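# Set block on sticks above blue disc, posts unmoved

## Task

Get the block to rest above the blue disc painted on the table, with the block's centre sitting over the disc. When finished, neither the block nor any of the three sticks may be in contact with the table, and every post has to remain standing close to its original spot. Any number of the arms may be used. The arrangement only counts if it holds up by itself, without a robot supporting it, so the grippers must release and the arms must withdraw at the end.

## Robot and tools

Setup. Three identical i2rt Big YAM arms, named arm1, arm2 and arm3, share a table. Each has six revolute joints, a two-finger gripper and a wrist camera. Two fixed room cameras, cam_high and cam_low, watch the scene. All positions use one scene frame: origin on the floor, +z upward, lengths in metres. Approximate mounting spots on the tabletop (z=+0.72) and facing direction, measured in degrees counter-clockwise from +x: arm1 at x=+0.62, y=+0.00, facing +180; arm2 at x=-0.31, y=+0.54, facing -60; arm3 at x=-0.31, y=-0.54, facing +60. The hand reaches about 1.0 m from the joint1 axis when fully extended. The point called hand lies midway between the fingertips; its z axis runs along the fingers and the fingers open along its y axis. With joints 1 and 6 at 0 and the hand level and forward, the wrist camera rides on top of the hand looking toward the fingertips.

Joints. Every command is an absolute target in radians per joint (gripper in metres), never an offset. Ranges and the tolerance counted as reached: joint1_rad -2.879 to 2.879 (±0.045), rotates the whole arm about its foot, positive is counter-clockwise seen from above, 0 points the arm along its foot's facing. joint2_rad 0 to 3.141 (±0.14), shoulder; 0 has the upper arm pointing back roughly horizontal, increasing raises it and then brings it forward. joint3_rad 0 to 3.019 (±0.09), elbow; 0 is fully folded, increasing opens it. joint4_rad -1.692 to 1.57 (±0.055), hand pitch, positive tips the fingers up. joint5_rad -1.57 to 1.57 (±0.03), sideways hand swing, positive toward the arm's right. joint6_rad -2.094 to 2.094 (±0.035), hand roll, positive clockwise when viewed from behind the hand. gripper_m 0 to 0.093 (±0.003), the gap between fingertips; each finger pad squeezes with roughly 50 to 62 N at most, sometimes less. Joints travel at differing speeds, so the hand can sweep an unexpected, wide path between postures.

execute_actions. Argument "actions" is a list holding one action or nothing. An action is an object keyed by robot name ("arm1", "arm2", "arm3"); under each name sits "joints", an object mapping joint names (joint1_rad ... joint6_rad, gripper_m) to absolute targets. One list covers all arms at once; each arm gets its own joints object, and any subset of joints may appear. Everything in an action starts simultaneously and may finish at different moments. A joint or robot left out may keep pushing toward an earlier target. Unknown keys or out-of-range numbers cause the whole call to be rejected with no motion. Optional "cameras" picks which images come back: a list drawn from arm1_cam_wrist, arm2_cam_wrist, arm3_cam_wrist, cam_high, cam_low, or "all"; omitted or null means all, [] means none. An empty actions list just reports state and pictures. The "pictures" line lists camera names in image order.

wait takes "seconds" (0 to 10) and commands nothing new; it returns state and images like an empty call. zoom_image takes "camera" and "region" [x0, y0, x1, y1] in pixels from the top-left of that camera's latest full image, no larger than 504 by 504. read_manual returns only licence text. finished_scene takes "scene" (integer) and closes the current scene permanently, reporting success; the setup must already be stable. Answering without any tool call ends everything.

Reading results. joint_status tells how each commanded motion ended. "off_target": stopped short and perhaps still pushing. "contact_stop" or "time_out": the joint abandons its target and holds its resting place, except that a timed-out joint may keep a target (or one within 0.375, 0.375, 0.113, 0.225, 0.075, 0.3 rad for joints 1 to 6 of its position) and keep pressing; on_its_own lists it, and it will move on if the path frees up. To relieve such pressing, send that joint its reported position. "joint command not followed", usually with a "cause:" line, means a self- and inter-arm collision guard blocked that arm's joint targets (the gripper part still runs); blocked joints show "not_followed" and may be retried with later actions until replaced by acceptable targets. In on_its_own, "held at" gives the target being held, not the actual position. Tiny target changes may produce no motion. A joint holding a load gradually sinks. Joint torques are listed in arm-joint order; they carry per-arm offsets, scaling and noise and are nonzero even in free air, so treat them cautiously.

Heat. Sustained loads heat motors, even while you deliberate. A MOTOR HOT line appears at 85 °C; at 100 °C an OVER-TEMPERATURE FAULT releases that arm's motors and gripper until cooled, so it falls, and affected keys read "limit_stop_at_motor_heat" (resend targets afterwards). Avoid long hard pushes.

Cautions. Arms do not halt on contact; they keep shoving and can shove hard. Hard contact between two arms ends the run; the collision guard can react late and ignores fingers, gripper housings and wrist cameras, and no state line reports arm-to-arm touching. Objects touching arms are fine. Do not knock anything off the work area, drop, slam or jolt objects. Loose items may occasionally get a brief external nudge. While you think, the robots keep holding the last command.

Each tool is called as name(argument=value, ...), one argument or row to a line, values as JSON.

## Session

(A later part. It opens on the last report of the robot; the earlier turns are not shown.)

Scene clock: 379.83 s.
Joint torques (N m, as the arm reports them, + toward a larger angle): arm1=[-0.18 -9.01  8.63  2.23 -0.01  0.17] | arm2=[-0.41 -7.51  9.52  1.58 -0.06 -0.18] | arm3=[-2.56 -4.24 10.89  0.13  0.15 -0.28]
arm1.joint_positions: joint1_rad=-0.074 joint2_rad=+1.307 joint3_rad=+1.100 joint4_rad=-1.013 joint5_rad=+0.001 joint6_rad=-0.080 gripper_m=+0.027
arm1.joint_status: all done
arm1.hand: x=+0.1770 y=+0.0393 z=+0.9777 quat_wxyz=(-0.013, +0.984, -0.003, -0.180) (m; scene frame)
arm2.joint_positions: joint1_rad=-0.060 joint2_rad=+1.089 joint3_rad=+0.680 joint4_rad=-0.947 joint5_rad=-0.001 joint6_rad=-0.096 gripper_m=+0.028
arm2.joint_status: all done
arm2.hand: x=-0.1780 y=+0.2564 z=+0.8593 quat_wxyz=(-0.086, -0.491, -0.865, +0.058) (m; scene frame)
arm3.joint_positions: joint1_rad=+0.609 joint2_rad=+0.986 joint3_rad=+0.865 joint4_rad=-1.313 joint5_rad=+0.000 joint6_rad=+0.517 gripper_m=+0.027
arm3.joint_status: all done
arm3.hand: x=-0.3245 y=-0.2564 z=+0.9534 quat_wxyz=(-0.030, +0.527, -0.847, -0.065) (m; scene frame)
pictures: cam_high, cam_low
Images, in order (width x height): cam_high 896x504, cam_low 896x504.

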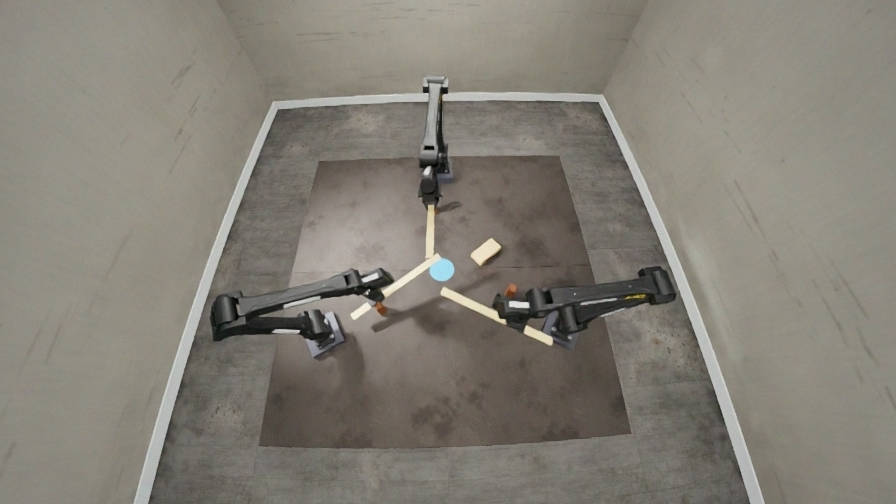

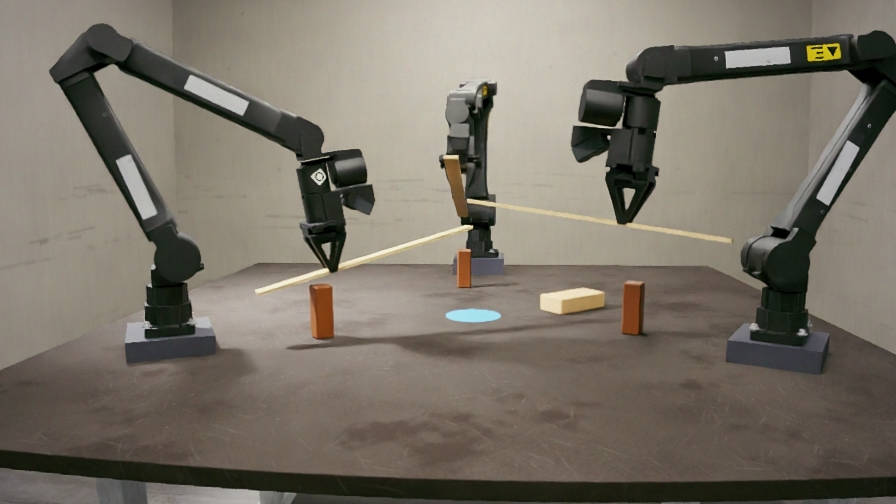

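execute_actions(
  actions=[
    {"arm1":{"joints":{"joint2_rad":1.322,"joint3_rad":0.892,"joint4_rad":-0.862}}},
  ],
  cameras=["cam_low","cam_high"],
)

Scene clock: 393.03 s.
Joint torques (N m, as the arm reports them, + toward a larger angle): arm1=[-0.05 -8.69  8.53  2.   -0.02  0.16] | arm2=[-0.46 -7.56  9.6   1.62 -0.05 -0.2 ] | arm3=[-2.97 -4.11 10.92  0.15  0.16 -0.25]
arm1.joint_positions: joint1_rad=-0.074 joint2_rad=+1.317 joint3_rad=+0.885 joint4_rad=-0.883 joint5_rad=+0.001 joint6_rad=-0.080 gripper_m=+0.027
arm1.joint_status: all done
arm1.hand: x=+0.2214 y=+0.0351 z=+0.8889 quat_wxyz=(-0.009, +0.991, -0.003, -0.133) (m; scene frame)
arm2.joint_positions: joint1_rad=-0.060 joint2_rad=+1.089 joint3_rad=+0.680 joint4_rad=-0.947 joint5_rad=-0.001 joint6_rad=-0.096 gripper_m=+0.028
arm2.joint_status: not commanded
arm2.hand: x=-0.1780 y=+0.2564 z=+0.8593 quat_wxyz=(-0.086, -0.491, -0.865, +0.058) (m; scene frame)
arm3.joint_positions: joint1_rad=+0.609 joint2_rad=+0.986 joint3_rad=+0.865 joint4_rad=-1.313 joint5_rad=+0.000 joint6_rad=+0.516 gripper_m=+0.027
arm3.joint_status: not commanded
arm3.hand: x=-0.3245 y=-0.2564 z=+0.9534 quat_wxyz=(-0.030, +0.527, -0.847, -0.065) (m; scene frame)
pictures: cam_high, cam_low
Images, in order (width x height): cam_high 896x504, cam_low 896x504.

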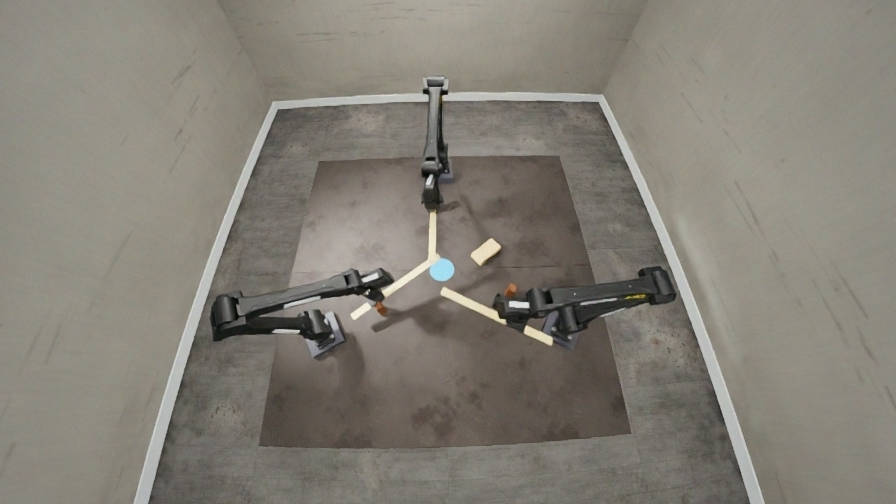

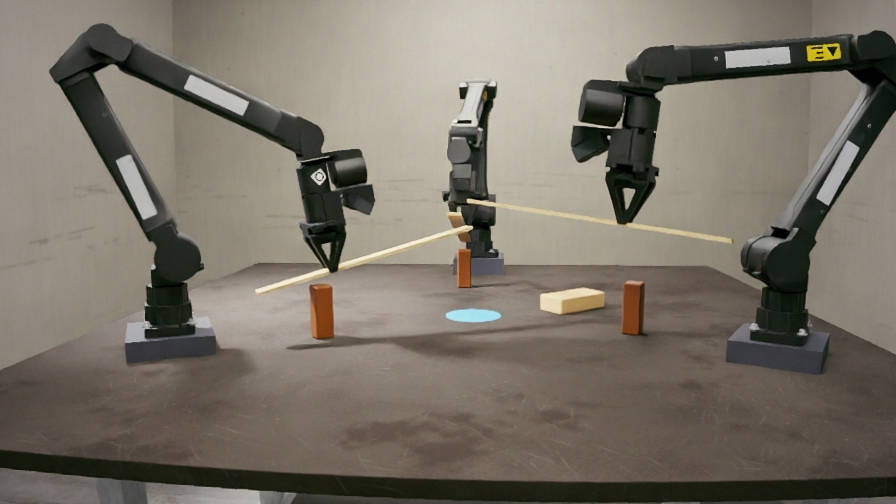

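execute_actions(
  actions=[
    {"arm3":{"joints":{"joint1_rad":-0.040,"joint4_rad":-1.195,"joint6_rad":-0.095}}},
  ],
  cameras=["cam_low","cam_high"],
)

Scene clock: 401.87 s.
Joint torques (N m, as the arm reports them, + toward a larger angle): arm1=[-0.1  -8.55  8.49  2.01 -0.02  0.16] | arm2=[-0.53 -7.42  9.52  1.59 -0.03 -0.2 ] | arm3=[-2.73 -4.31 11.01  1.12  0.11 -0.21]
arm1.joint_positions: joint1_rad=-0.074 joint2_rad=+1.317 joint3_rad=+0.885 joint4_rad=-0.883 joint5_rad=+0.001 joint6_rad=-0.080 gripper_m=+0.027
arm1.joint_status: not commanded
arm1.hand: x=+0.2214 y=+0.0351 z=+0.8889 quat_wxyz=(-0.009, +0.991, -0.003, -0.133) (m; scene frame)
arm2.joint_positions: joint1_rad=-0.060 joint2_rad=+1.089 joint3_rad=+0.680 joint4_rad=-0.947 joint5_rad=-0.001 joint6_rad=-0.096 gripper_m=+0.028
arm2.joint_status: not commanded
arm2.hand: x=-0.1780 y=+0.2564 z=+0.8593 quat_wxyz=(-0.086, -0.491, -0.865, +0.058) (m; scene frame)
arm3.joint_positions: joint1_rad=-0.032 joint2_rad=+0.986 joint3_rad=+0.865 joint4_rad=-1.206 joint5_rad=+0.000 joint6_rad=-0.078 gripper_m=+0.027
arm3.joint_status: all done
arm3.hand: x=-0.1387 y=-0.2810 z=+0.9565 quat_wxyz=(-0.107, +0.504, -0.855, -0.058) (m; scene frame)
pictures: cam_high, cam_low
Images, in order (width x height): cam_high 896x504, cam_low 896x504.

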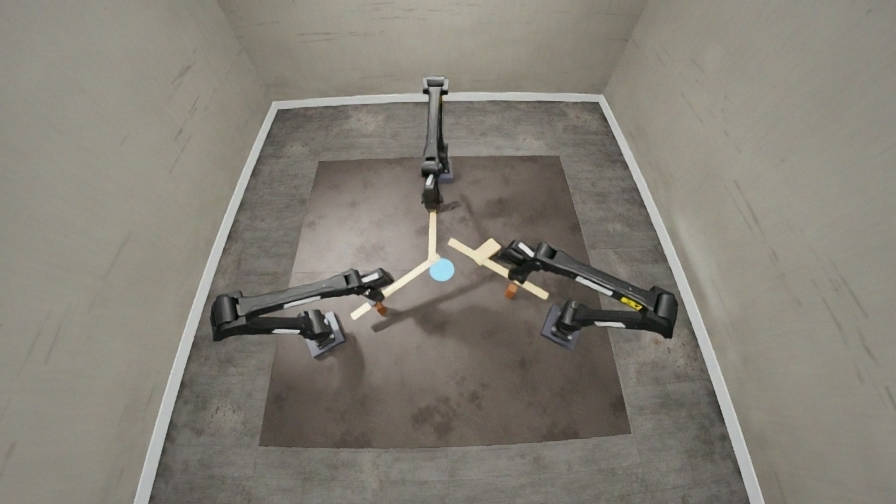

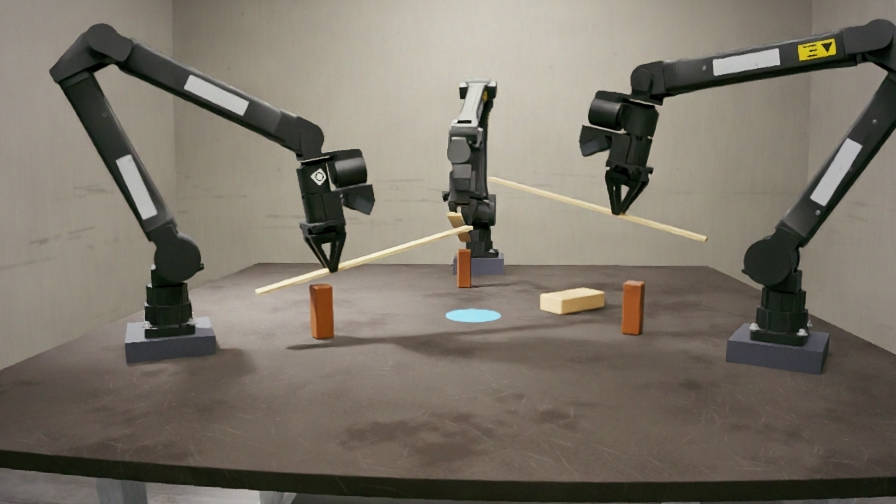

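execute_actions(
  actions=[
    {"arm3":{"joints":{"joint1_rad":-0.058,"joint2_rad":1.228,"joint3_rad":1.085,"joint4_rad":-1.092,"joint6_rad":-0.095}}},
  ],
  cameras=["cam_low","cam_high"],
)

Scene clock: 415.50 s.
Joint torques (N m, as the arm reports them, + toward a larger angle): arm1=[-0.09 -8.74  8.5   2.01 -0.02  0.16] | arm2=[-0.57 -7.49  9.59  1.62 -0.06 -0.19] | arm3=[-3.24 -9.29 10.78  0.93  0.1  -0.24]
arm1.joint_positions: joint1_rad=-0.074 joint2_rad=+1.317 joint3_rad=+0.885 joint4_rad=-0.883 joint5_rad=+0.001 joint6_rad=-0.080 gripper_m=+0.027
arm1.joint_status: not commanded
arm1.hand: x=+0.2214 y=+0.0351 z=+0.8889 quat_wxyz=(-0.009, +0.991, -0.003, -0.133) (m; scene frame)
arm2.joint_positions: joint1_rad=-0.060 joint2_rad=+1.089 joint3_rad=+0.680 joint4_rad=-0.947 joint5_rad=-0.001 joint6_rad=-0.096 gripper_m=+0.028
arm2.joint_status: not commanded
arm2.hand: x=-0.1780 y=+0.2564 z=+0.8593 quat_wxyz=(-0.086, -0.491, -0.865, +0.058) (m; scene frame)
arm3.joint_positions: joint1_rad=-0.045 joint2_rad=+1.238 joint3_rad=+1.042 joint4_rad=-1.097 joint5_rad=+0.000 joint6_rad=-0.079 gripper_m=+0.027
arm3.joint_status: all done
arm3.hand: x=-0.0815 y=-0.2035 z=+0.9571 quat_wxyz=(-0.122, +0.498, -0.856, -0.065) (m; scene frame)
pictures: cam_high, cam_low
Images, in order (width x height): cam_high 896x504, cam_low 896x504.

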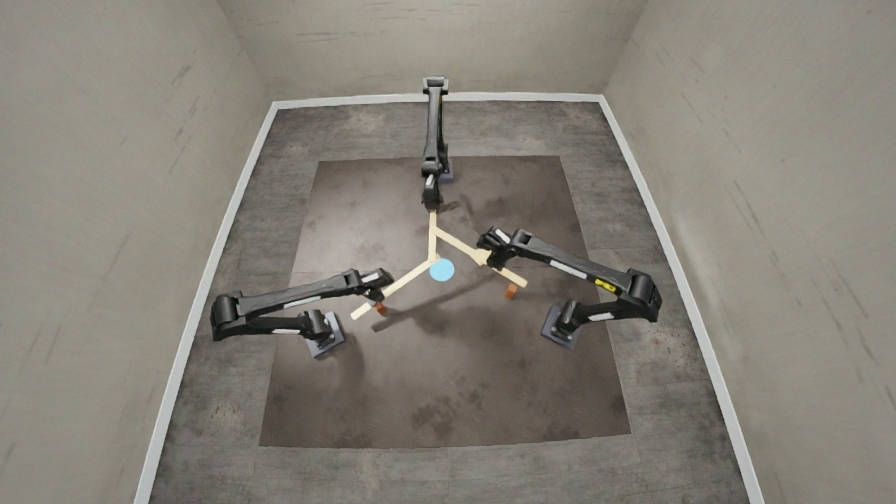

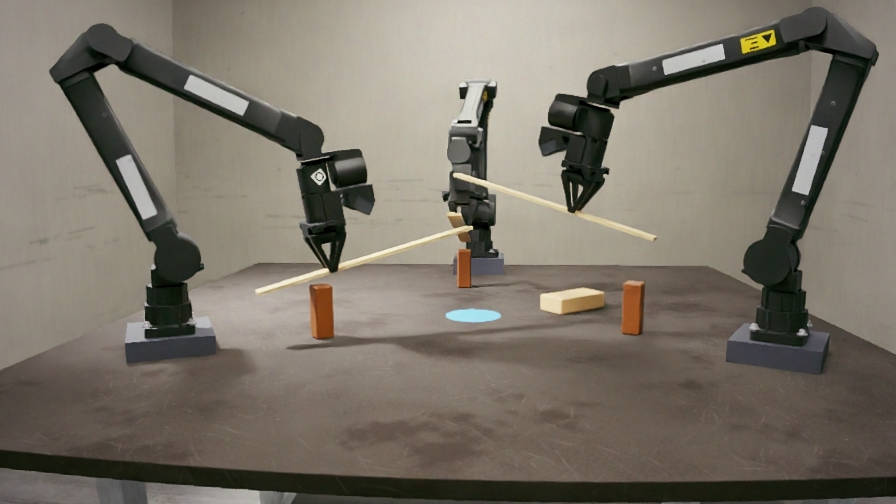

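execute_actions(
  actions=[
    {"arm3":{"joints":{"joint2_rad":1.262,"joint3_rad":0.995,"joint4_rad":-0.925}}},
  ],
  cameras=["cam_low"],
)

execute_actions(
  actions=[
    {"arm3":{"joints":{"joint2_rad":1.305,"joint3_rad":0.928}}},
  ],
  cameras=["cam_low","cam_high"],
)

zoom_image(
  camera="cam_low",
  region=[410, 180, 550, 280],
)

Scene clock: 429.33 s.
Joint torques (N m, as the arm reports them, + toward a larger angle): arm1=[-0.23 -8.67  8.49  2.05 -0.02  0.15] | arm2=[-0.36 -7.51  9.53  1.62 -0.07 -0.18] | arm3=[-3.18 -8.66  7.82  1.5   0.1  -0.25]
arm1.joint_positions: joint1_rad=-0.074 joint2_rad=+1.317 joint3_rad=+0.885 joint4_rad=-0.883 joint5_rad=+0.001 joint6_rad=-0.080 gripper_m=+0.027
arm1.joint_status: not commanded
arm1.hand: x=+0.2214 y=+0.0351 z=+0.8889 quat_wxyz=(-0.009, +0.991, -0.003, -0.133) (m; scene frame)
arm2.joint_positions: joint1_rad=-0.060 joint2_rad=+1.089 joint3_rad=+0.680 joint4_rad=-0.947 joint5_rad=-0.001 joint6_rad=-0.096 gripper_m=+0.028
arm2.joint_status: not commanded
arm2.hand: x=-0.1780 y=+0.2564 z=+0.8593 quat_wxyz=(-0.086, -0.491, -0.865, +0.058) (m; scene frame)
arm3.joint_positions: joint1_rad=-0.045 joint2_rad=+1.262 joint3_rad=+0.994 joint4_rad=-0.941 joint5_rad=+0.000 joint6_rad=-0.079 gripper_m=+0.027
arm3.joint_status: all done
arm3.hand: x=-0.0689 y=-0.1845 z=+0.9381 quat_wxyz=(-0.160, +0.495, -0.850, -0.083) (m; scene frame)
pictures: cam_low
Images, in order (width x height): cam_low 896x504.

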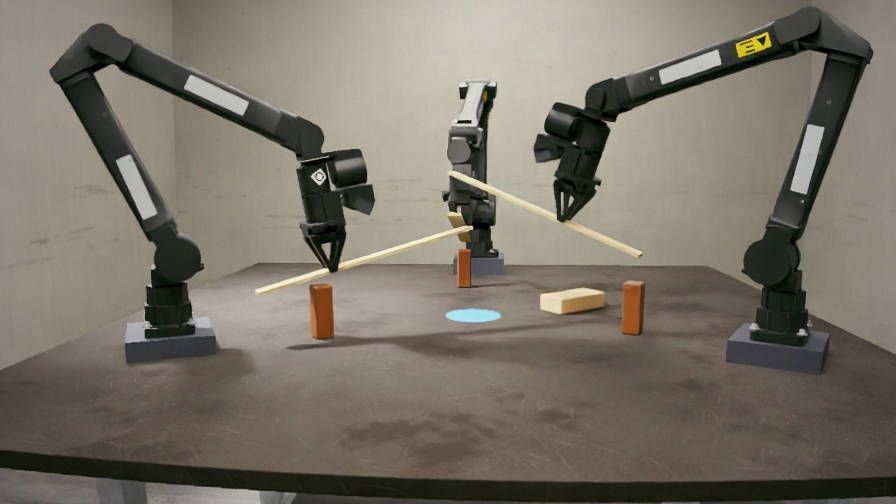

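Scene clock: 430.07 s.
Joint torques (N m, as the arm reports them, + toward a larger angle): arm1=[-0.14 -8.72  8.49  2.03 -0.02  0.15] | arm2=[-0.4  -7.37  9.6   1.57 -0.05 -0.19] | arm3=[-2.8  -9.39  7.67  1.09  0.09 -0.26]
arm1.joint_positions: joint1_rad=-0.074 joint2_rad=+1.317 joint3_rad=+0.885 joint4_rad=-0.883 joint5_rad=+0.001 joint6_rad=-0.080 gripper_m=+0.027
arm1.joint_status: not commanded
arm1.hand: x=+0.2214 y=+0.0351 z=+0.8889 quat_wxyz=(-0.009, +0.991, -0.003, -0.133) (m; scene frame)
arm2.joint_positions: joint1_rad=-0.060 joint2_rad=+1.089 joint3_rad=+0.680 joint4_rad=-0.947 joint5_rad=-0.001 joint6_rad=-0.096 gripper_m=+0.028
arm2.joint_status: not commanded
arm2.hand: x=-0.1780 y=+0.2564 z=+0.8593 quat_wxyz=(-0.086, -0.491, -0.865, +0.058) (m; scene frame)
arm3.joint_positions: joint1_rad=-0.045 joint2_rad=+1.313 joint3_rad=+0.922 joint4_rad=-0.935 joint5_rad=+0.000 joint6_rad=-0.079 gripper_m=+0.027
arm3.joint_status: all done
arm3.hand: x=-0.0823 y=-0.2034 z=+0.8873 quat_wxyz=(-0.108, +0.499, -0.858, -0.058) (m; scene frame)
pictures: cam_high, cam_low
Images, in order (width x height): cam_high 896x504, cam_low 896x504.

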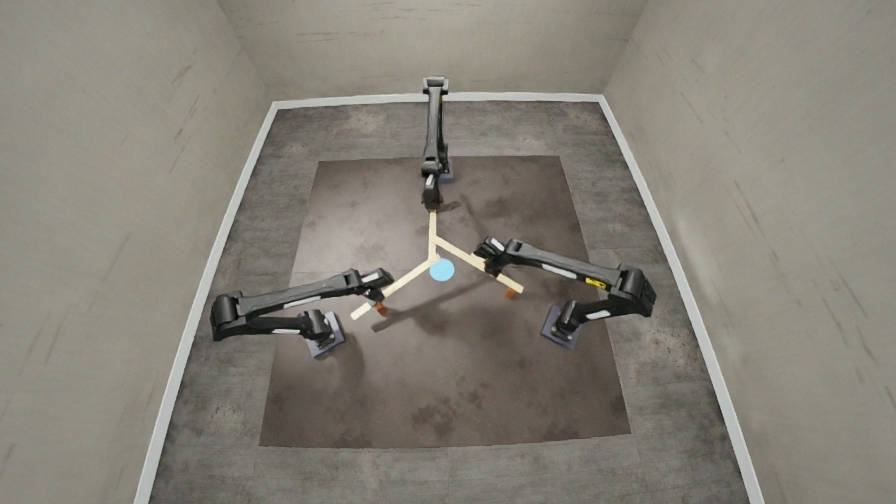

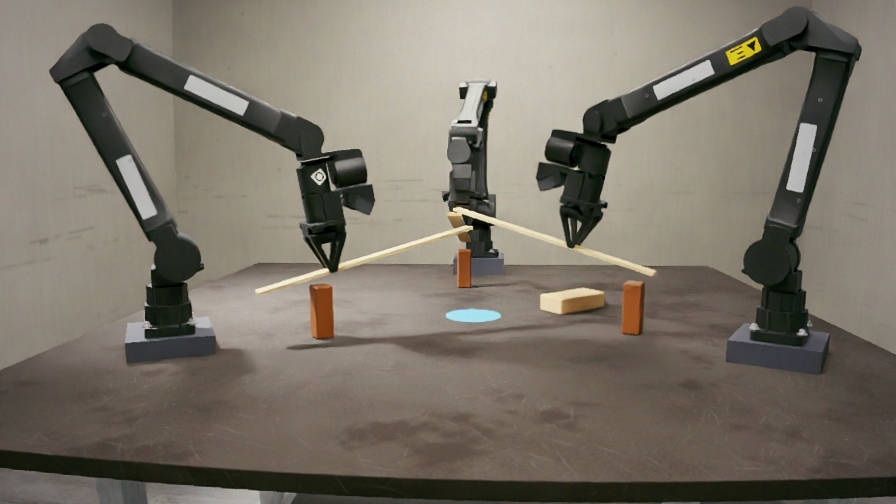

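Region (410, 180, 550, 280) of cam_low's 896x504 image, scaled by 3.600, with more detail than that image has; it fills the top 360 rows of this view, and the rest is white.

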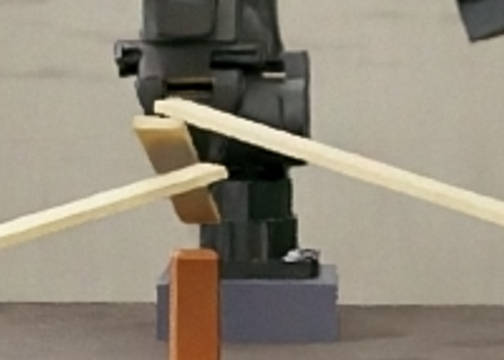

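execute_actions(
  actions=[],
)

Scene clock: 452.77 s.
Joint torques (N m, as the arm reports them, + toward a larger angle): arm1=[-0.04 -8.62  8.51  2.01 -0.02  0.16] | arm2=[-0.19 -7.43  9.52  1.56 -0.04 -0.2 ] | arm3=[-3.11 -9.87  7.69  1.01  0.08 -0.26]
arm1.joint_positions: joint1_rad=-0.074 joint2_rad=+1.317 joint3_rad=+0.885 joint4_rad=-0.883 joint5_rad=+0.001 joint6_rad=-0.080 gripper_m=+0.027
arm1.joint_status: not commanded
arm1.hand: x=+0.2214 y=+0.0351 z=+0.8889 quat_wxyz=(-0.009, +0.991, -0.003, -0.133) (m; scene frame)
arm2.joint_positions: joint1_rad=-0.060 joint2_rad=+1.089 joint3_rad=+0.680 joint4_rad=-0.947 joint5_rad=-0.001 joint6_rad=-0.096 gripper_m=+0.028
arm2.joint_status: not commanded
arm2.hand: x=-0.1780 y=+0.2564 z=+0.8593 quat_wxyz=(-0.086, -0.491, -0.865, +0.058) (m; scene frame)
arm3.joint_positions: joint1_rad=-0.045 joint2_rad=+1.313 joint3_rad=+0.922 joint4_rad=-0.935 joint5_rad=+0.000 joint6_rad=-0.079 gripper_m=+0.027
arm3.joint_status: all done
arm3.hand: x=-0.0823 y=-0.2034 z=+0.8873 quat_wxyz=(-0.108, +0.499, -0.858, -0.058) (m; scene frame)
pictures: arm1_cam_wrist, arm2_cam_wrist, arm3_cam_wrist, cam_high, cam_low
Images, in order (width x height): arm1_cam_wrist 504x504, arm2_cam_wrist 504x504, arm3_cam_wrist 504x504, cam_high 896x504, cam_low 896x504.

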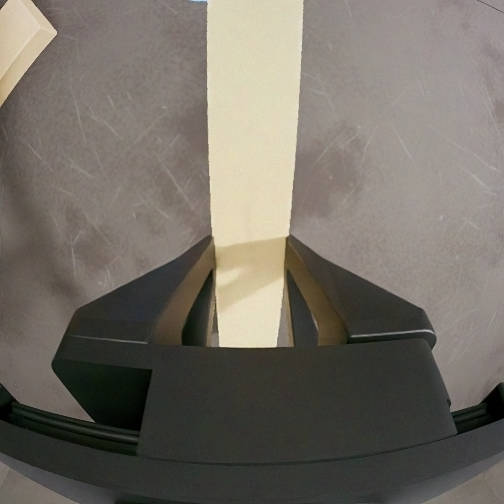

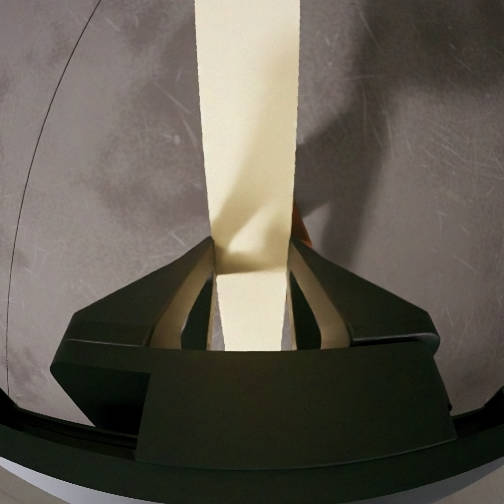

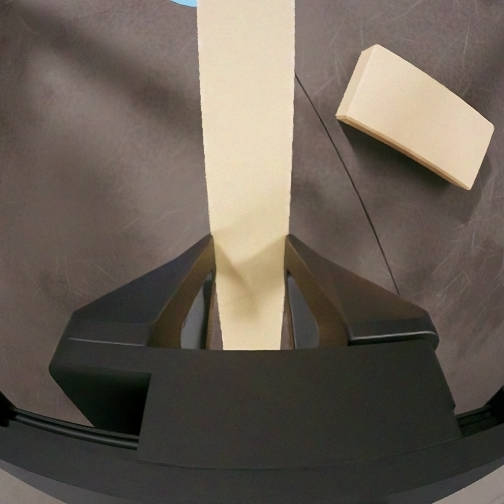

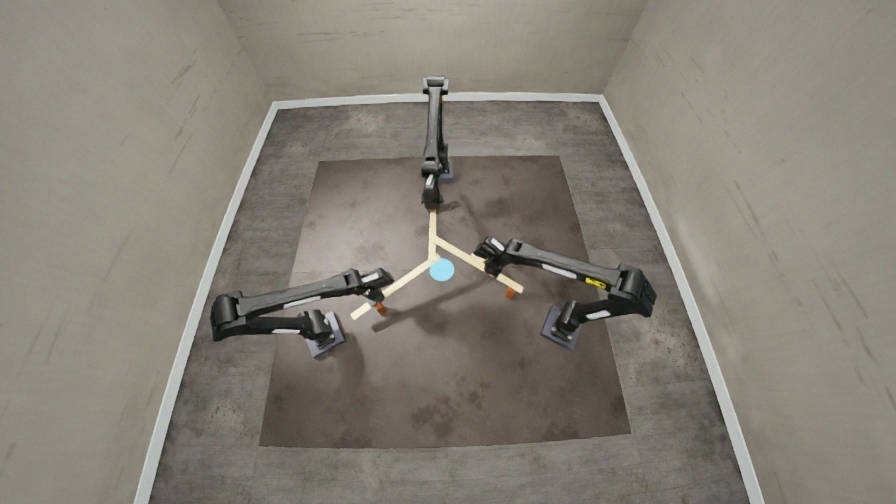

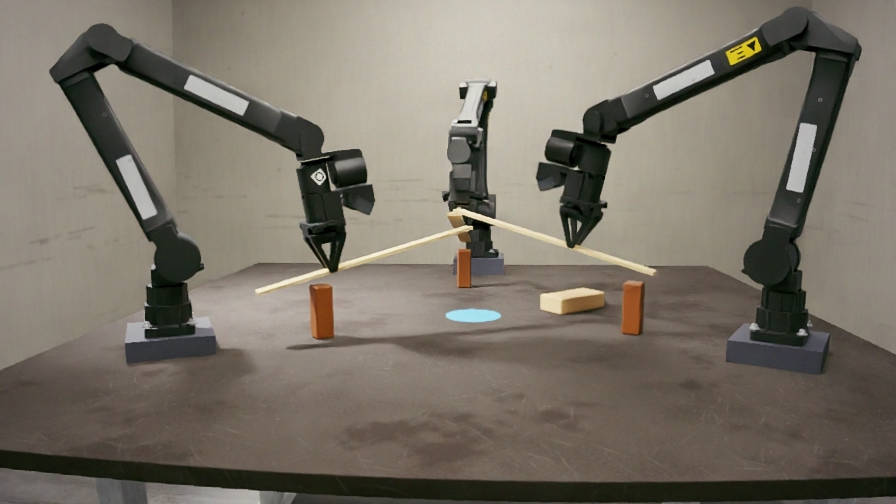

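zoom_image(
  camera="cam_low",
  region=[400, 180, 560, 290],
)

zoom_image(
  camera="cam_high",
  region=[340, 180, 540, 330],
)

Region (400, 180, 560, 290) of cam_low's 896x504 image, scaled by 3.150, with more detail than that image has; it fills the top 346 rows of this view, and the rest is white.

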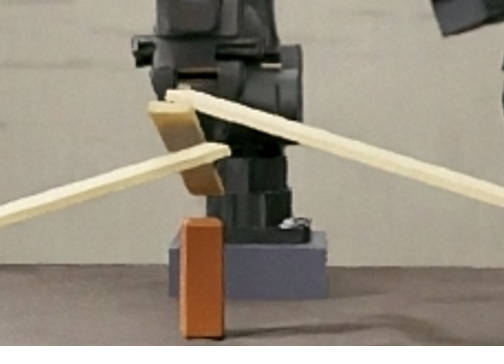

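Region (340, 180, 540, 330) of cam_high's 896x504 image, scaled by 2.520, with more detail than that image has; it fills the top 378 rows of this view, and the rest is white.

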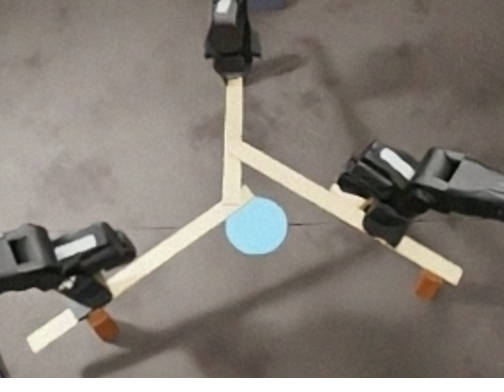

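execute_actions(
  actions=[
    {"arm2":{"joints":{"joint3_rad":0.775,"joint4_rad":-0.965}}},
  ],
  cameras=["cam_low"],
)

Scene clock: 477.27 s.
Joint torques (N m, as the arm reports them, + toward a larger angle): arm1=[-0.18 -8.65  8.47  2.07 -0.03  0.14] | arm2=[-0.3  -7.79 12.05  0.17 -0.05 -0.19] | arm3=[-3.24 -9.53  7.65  1.04  0.09 -0.24]
arm1.joint_positions: joint1_rad=-0.074 joint2_rad=+1.317 joint3_rad=+0.885 joint4_rad=-0.883 joint5_rad=+0.001 joint6_rad=-0.078 gripper_m=+0.027
arm1.joint_status: not commanded
arm1.hand: x=+0.2214 y=+0.0351 z=+0.8889 quat_wxyz=(-0.009, +0.991, -0.004, -0.133) (m; scene frame)
arm2.joint_positions: joint1_rad=-0.060 joint2_rad=+1.089 joint3_rad=+0.728 joint4_rad=-0.950 joint5_rad=-0.001 joint6_rad=-0.096 gripper_m=+0.028
arm2.joint_status: all done
arm2.hand: x=-0.1704 y=+0.2402 z=+0.8788 quat_wxyz=(-0.105, -0.490, -0.863, +0.071) (m; scene frame)
arm3.joint_positions: joint1_rad=-0.045 joint2_rad=+1.313 joint3_rad=+0.922 joint4_rad=-0.935 joint5_rad=+0.000 joint6_rad=-0.079 gripper_m=+0.027
arm3.joint_status: not commanded
arm3.hand: x=-0.0823 y=-0.2034 z=+0.8873 quat_wxyz=(-0.108, +0.499, -0.858, -0.058) (m; scene frame)
pictures: cam_low
Images, in order (width x height): cam_low 896x504.

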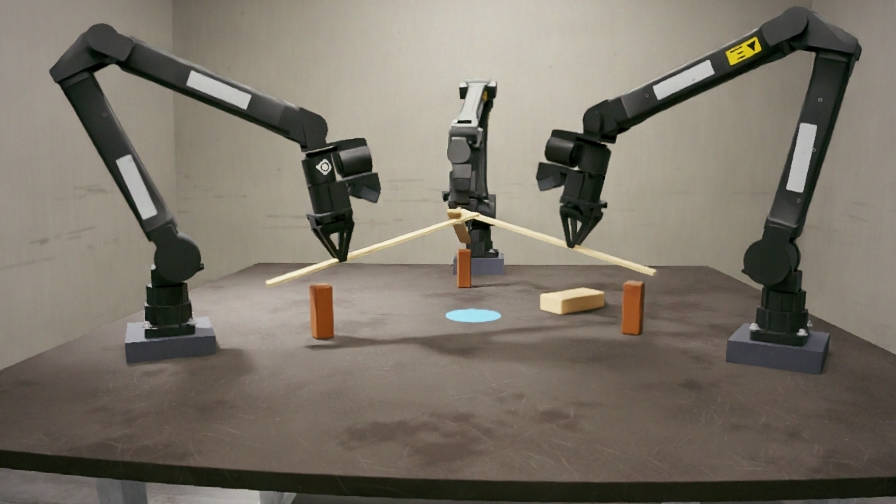

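zoom_image(
  camera="cam_low",
  region=[410, 190, 530, 260],
)

Region (410, 190, 530, 260) of cam_low's 896x504 image, scaled by 4.200, with more detail than that image has; it fills the top 294 rows of this view, and the rest is white.

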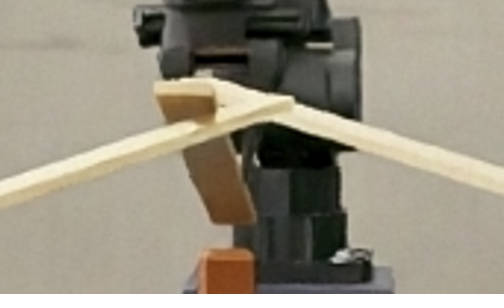

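execute_actions(
  actions=[
    {"arm2":{"joints":{"joint2_rad":1.225,"joint3_rad":0.91,"joint4_rad":-0.975}}},
  ],
  cameras=["cam_low","cam_high"],
)

zoom_image(
  camera="cam_low",
  region=[400, 180, 560, 290],
)

zoom_image(
  camera="cam_high",
  region=[340, 180, 540, 330],
)

Scene clock: 486.50 s.
Joint torques (N m, as the arm reports them, + toward a larger angle): arm1=[-0.15 -8.61  8.5   2.02 -0.02  0.14] | arm2=[ -0.32 -10.23  11.94   0.38  -0.04  -0.19] | arm3=[-3.37 -9.94  7.64  1.13  0.09 -0.24]
arm1.joint_positions: joint1_rad=-0.074 joint2_rad=+1.317 joint3_rad=+0.885 joint4_rad=-0.883 joint5_rad=+0.001 joint6_rad=-0.078 gripper_m=+0.027
arm1.joint_status: not commanded
arm1.hand: x=+0.2214 y=+0.0351 z=+0.8889 quat_wxyz=(-0.009, +0.991, -0.004, -0.133) (m; scene frame)
arm2.joint_positions: joint1_rad=-0.060 joint2_rad=+1.230 joint3_rad=+0.867 joint4_rad=-0.964 joint5_rad=-0.001 joint6_rad=-0.096 gripper_m=+0.028
arm2.joint_status: all done
arm2.hand: x=-0.1496 y=+0.1961 z=+0.8896 quat_wxyz=(-0.099, -0.490, -0.863, +0.066) (m; scene frame)
arm3.joint_positions: joint1_rad=-0.045 joint2_rad=+1.313 joint3_rad=+0.922 joint4_rad=-0.935 joint5_rad=+0.000 joint6_rad=-0.079 gripper_m=+0.027
arm3.joint_status: not commanded
arm3.hand: x=-0.0823 y=-0.2034 z=+0.8873 quat_wxyz=(-0.108, +0.499, -0.858, -0.058) (m; scene frame)
pictures: cam_high, cam_low
Images, in order (width x height): cam_high 896x504, cam_low 896x504.

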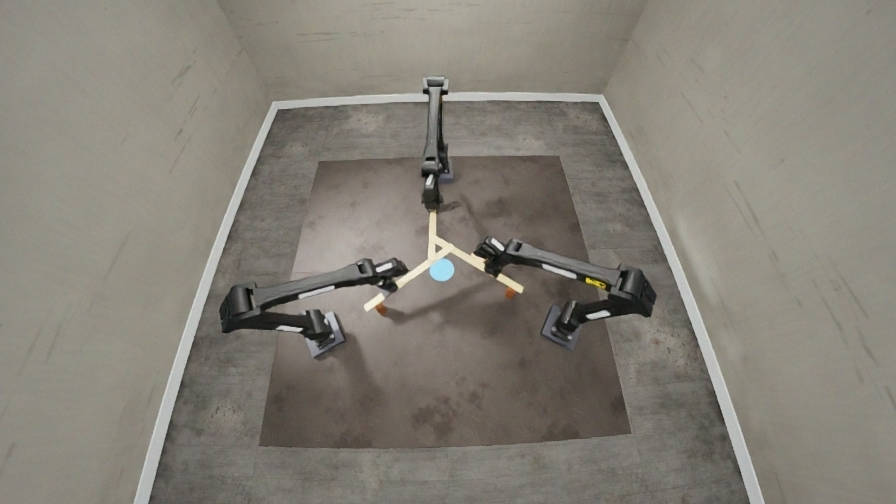

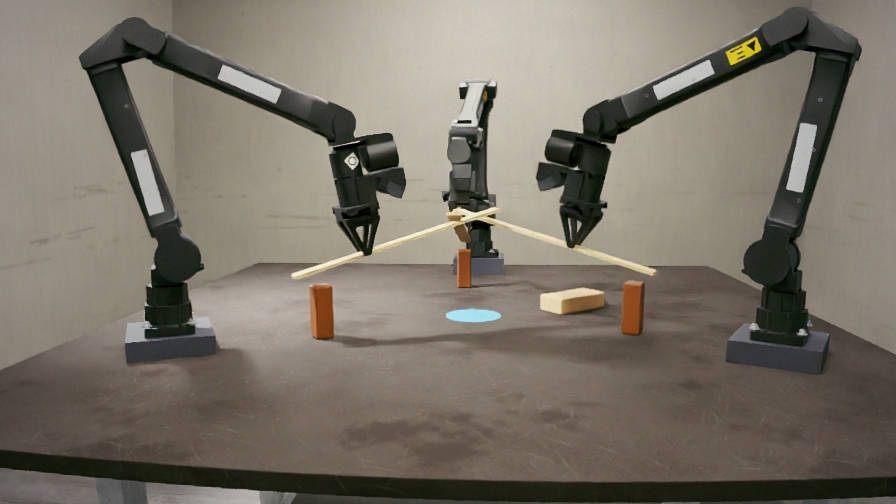

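Region (400, 180, 560, 290) of cam_low's 896x504 image, scaled by 3.150, with more detail than that image has; it fills the top 346 rows of this view, and the rest is white.

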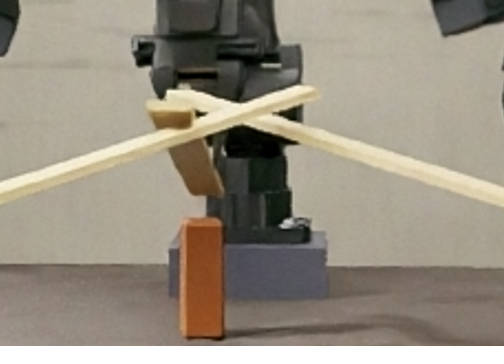

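Region (340, 180, 540, 330) of cam_high's 896x504 image, scaled by 2.520, with more detail than that image has; it fills the top 378 rows of this view, and the rest is white.

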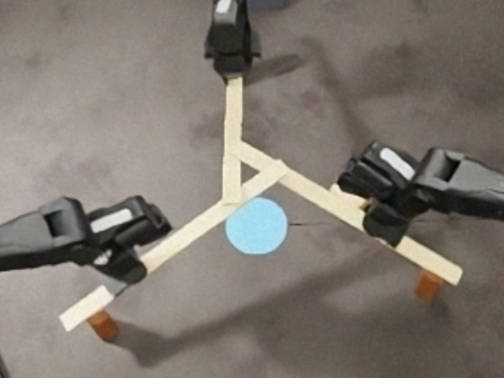

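execute_actions(
  actions=[
    {"arm1":{"joints":{"joint2_rad":1.41,"joint3_rad":0.955,"joint4_rad":-0.933}},"arm2":{"joints":{"joint2_rad":1.325,"joint3_rad":0.94,"joint4_rad":-1.017}},"arm3":{"joints":{"joint2_rad":1.407,"joint3_rad":0.99,"joint4_rad":-0.984}}},
  ],
  cameras=["cam_low","cam_high"],
)

zoom_image(
  camera="cam_low",
  region=[280, 200, 680, 340],
)

zoom_image(
  camera="cam_low",
  region=[410, 200, 550, 280],
)

Scene clock: 518.60 s.
Joint torques (N m, as the arm reports them, + toward a larger angle): arm1=[-0.1  -9.73 11.82  0.46 -0.02  0.14] | arm2=[ -0.35 -11.45  11.86  -0.04  -0.06  -0.18] | arm3=[ -3.25 -10.88  10.6    0.15   0.09  -0.23]
arm1.joint_positions: joint1_rad=-0.074 joint2_rad=+1.408 joint3_rad=+0.903 joint4_rad=-0.921 joint5_rad=+0.001 joint6_rad=-0.077 gripper_m=+0.027
arm1.joint_status: all done
arm1.hand: x=+0.2254 y=+0.0346 z=+0.8596 quat_wxyz=(-0.004, +0.997, -0.004, -0.078) (m; scene frame)
arm2.joint_positions: joint1_rad=-0.060 joint2_rad=+1.336 joint3_rad=+0.894 joint4_rad=-1.001 joint5_rad=-0.001 joint6_rad=-0.096 gripper_m=+0.028
arm2.joint_status: all done
arm2.hand: x=-0.1494 y=+0.1960 z=+0.8609 quat_wxyz=(-0.051, -0.493, -0.868, +0.033) (m; scene frame)
arm3.joint_positions: joint1_rad=-0.045 joint2_rad=+1.416 joint3_rad=+0.939 joint4_rad=-0.977 joint5_rad=+0.000 joint6_rad=-0.079 gripper_m=+0.027
arm3.joint_status: all done
arm3.hand: x=-0.0855 y=-0.2074 z=+0.8532 quat_wxyz=(-0.051, +0.502, -0.863, -0.030) (m; scene frame)
pictures: cam_high, cam_low
Images, in order (width x height): cam_high 896x504, cam_low 896x504.

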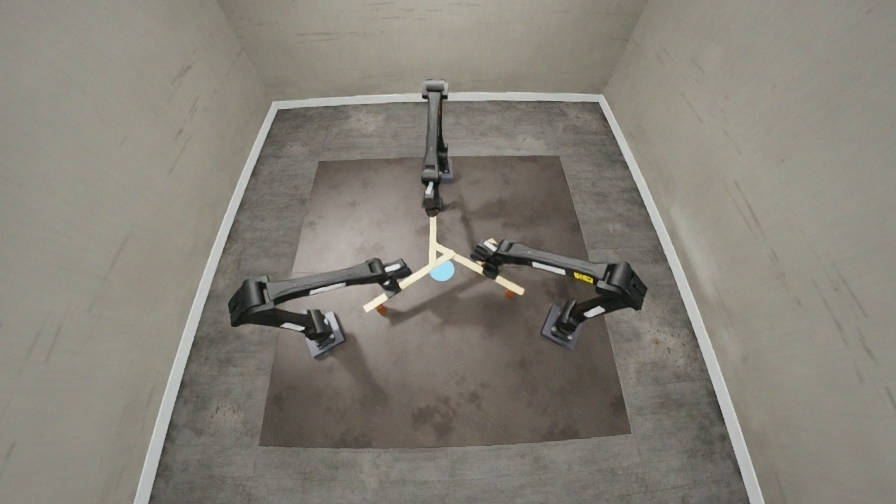

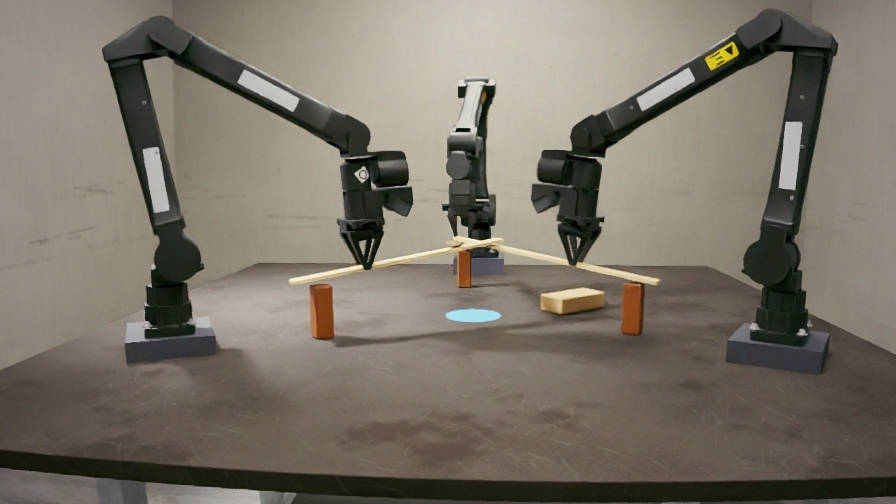

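Region (280, 200, 680, 340) of cam_low's 896x504 image, scaled by 1.260, with more detail than that image has; it fills the top 176 rows of this view, and the rest is white.

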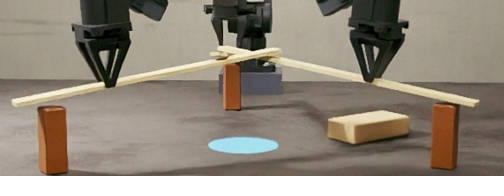

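Region (410, 200, 550, 280) of cam_low's 896x504 image, scaled by 3.600, with more detail than that image has; it fills the top 288 rows of this view, and the rest is white.

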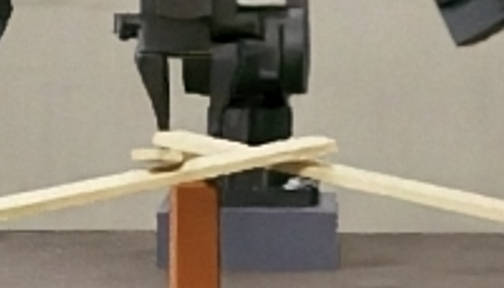

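zoom_image(
  camera="cam_high",
  region=[350, 270, 430, 330],
)

zoom_image(
  camera="cam_high",
  region=[470, 250, 550, 310],
)

Region (350, 270, 430, 330) of cam_high's 896x504 image, scaled by 6.300, with more detail than that image has; it fills the top 378 rows of this view, and the rest is white.

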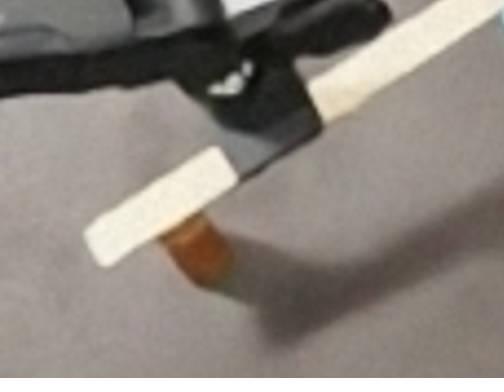

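Region (470, 250, 550, 310) of cam_high's 896x504 image, scaled by 6.300, with more detail than that image has; it fills the top 378 rows of this view, and the rest is white.

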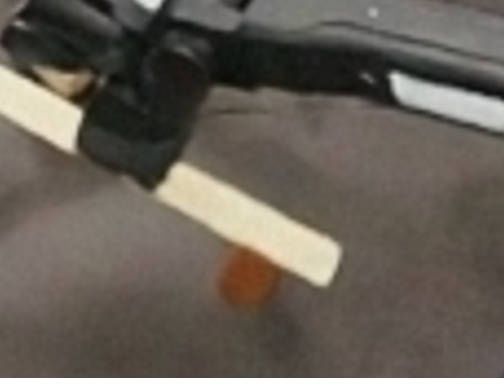

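execute_actions(
  actions=[
    {"arm1":{"joints":{"joint2_rad":1.458,"joint3_rad":0.985,"joint4_rad":-0.952}},"arm2":{"joints":{"joint2_rad":1.37,"joint3_rad":0.96,"joint4_rad":-1.04}},"arm3":{"joints":{"joint2_rad":1.452,"joint3_rad":1.016,"joint4_rad":-1.0}}},
  ],
  cameras=["cam_low","cam_high"],
)

zoom_image(
  camera="cam_low",
  region=[280, 220, 680, 340],
)

zoom_image(
  camera="cam_low",
  region=[410, 210, 550, 280],
)

Scene clock: 531.17 s.
Joint torques (N m, as the arm reports them, + toward a larger angle): arm1=[-0.05 -9.58 11.47  0.41 -0.02  0.11] | arm2=[ -0.29 -10.27  11.82  -0.26  -0.06  -0.2 ] | arm3=[ -3.37 -10.07  10.18   0.04   0.11  -0.26]
arm1.joint_positions: joint1_rad=-0.074 joint2_rad=+1.447 joint3_rad=+0.936 joint4_rad=-0.939 joint5_rad=+0.001 joint6_rad=-0.076 gripper_m=+0.027
arm1.joint_status: all done
arm1.hand: x=+0.2172 y=+0.0353 z=+0.8569 quat_wxyz=(-0.003, +0.998, -0.005, -0.066) (m; scene frame)
arm2.joint_positions: joint1_rad=-0.060 joint2_rad=+1.365 joint3_rad=+0.910 joint4_rad=-1.021 joint5_rad=-0.001 joint6_rad=-0.096 gripper_m=+0.028
arm2.joint_status: all done
arm2.hand: x=-0.1491 y=+0.1951 z=+0.8560 quat_wxyz=(-0.038, -0.493, -0.869, +0.023) (m; scene frame)
arm3.joint_positions: joint1_rad=-0.045 joint2_rad=+1.447 joint3_rad=+0.969 joint4_rad=-0.993 joint5_rad=+0.000 joint6_rad=-0.079 gripper_m=+0.027
arm3.joint_status: all done
arm3.hand: x=-0.0814 y=-0.2013 z=+0.8516 quat_wxyz=(-0.043, +0.503, -0.863, -0.026) (m; scene frame)
pictures: cam_high, cam_low
Images, in order (width x height): cam_high 896x504, cam_low 896x504.

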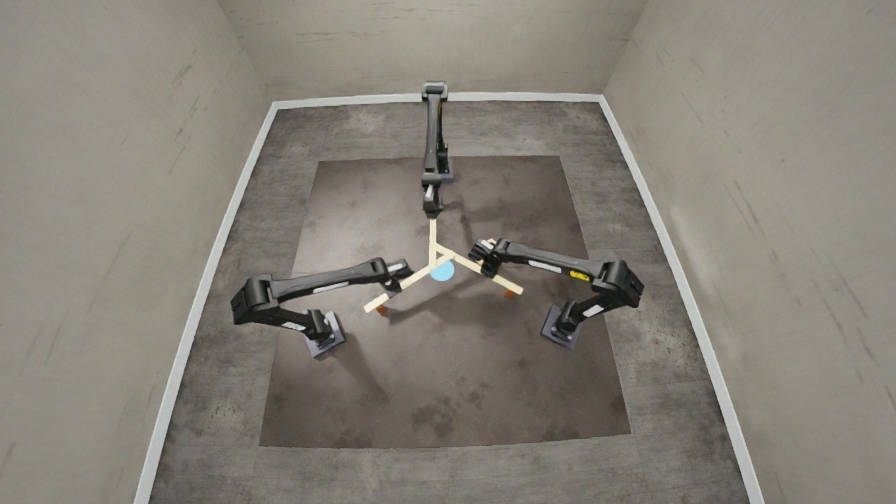

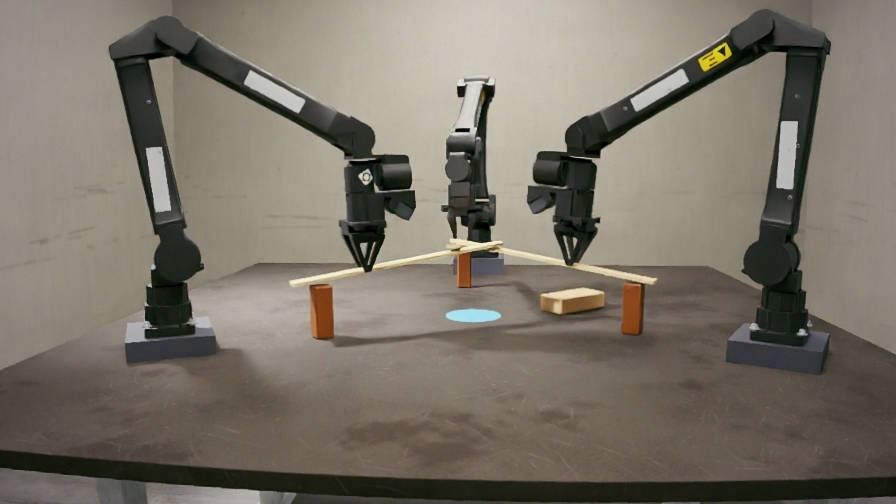

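Region (280, 220, 680, 340) of cam_low's 896x504 image, scaled by 1.260, with more detail than that image has; it fills the top 151 rows of this view, and the rest is white.

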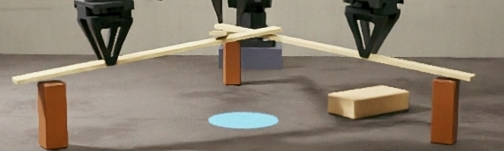

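Region (410, 210, 550, 280) of cam_low's 896x504 image, scaled by 3.600, with more detail than that image has.

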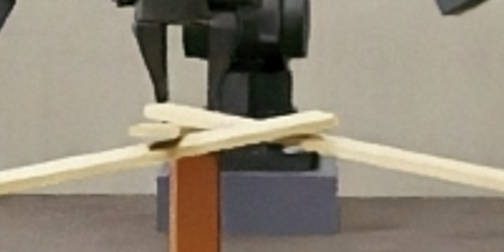

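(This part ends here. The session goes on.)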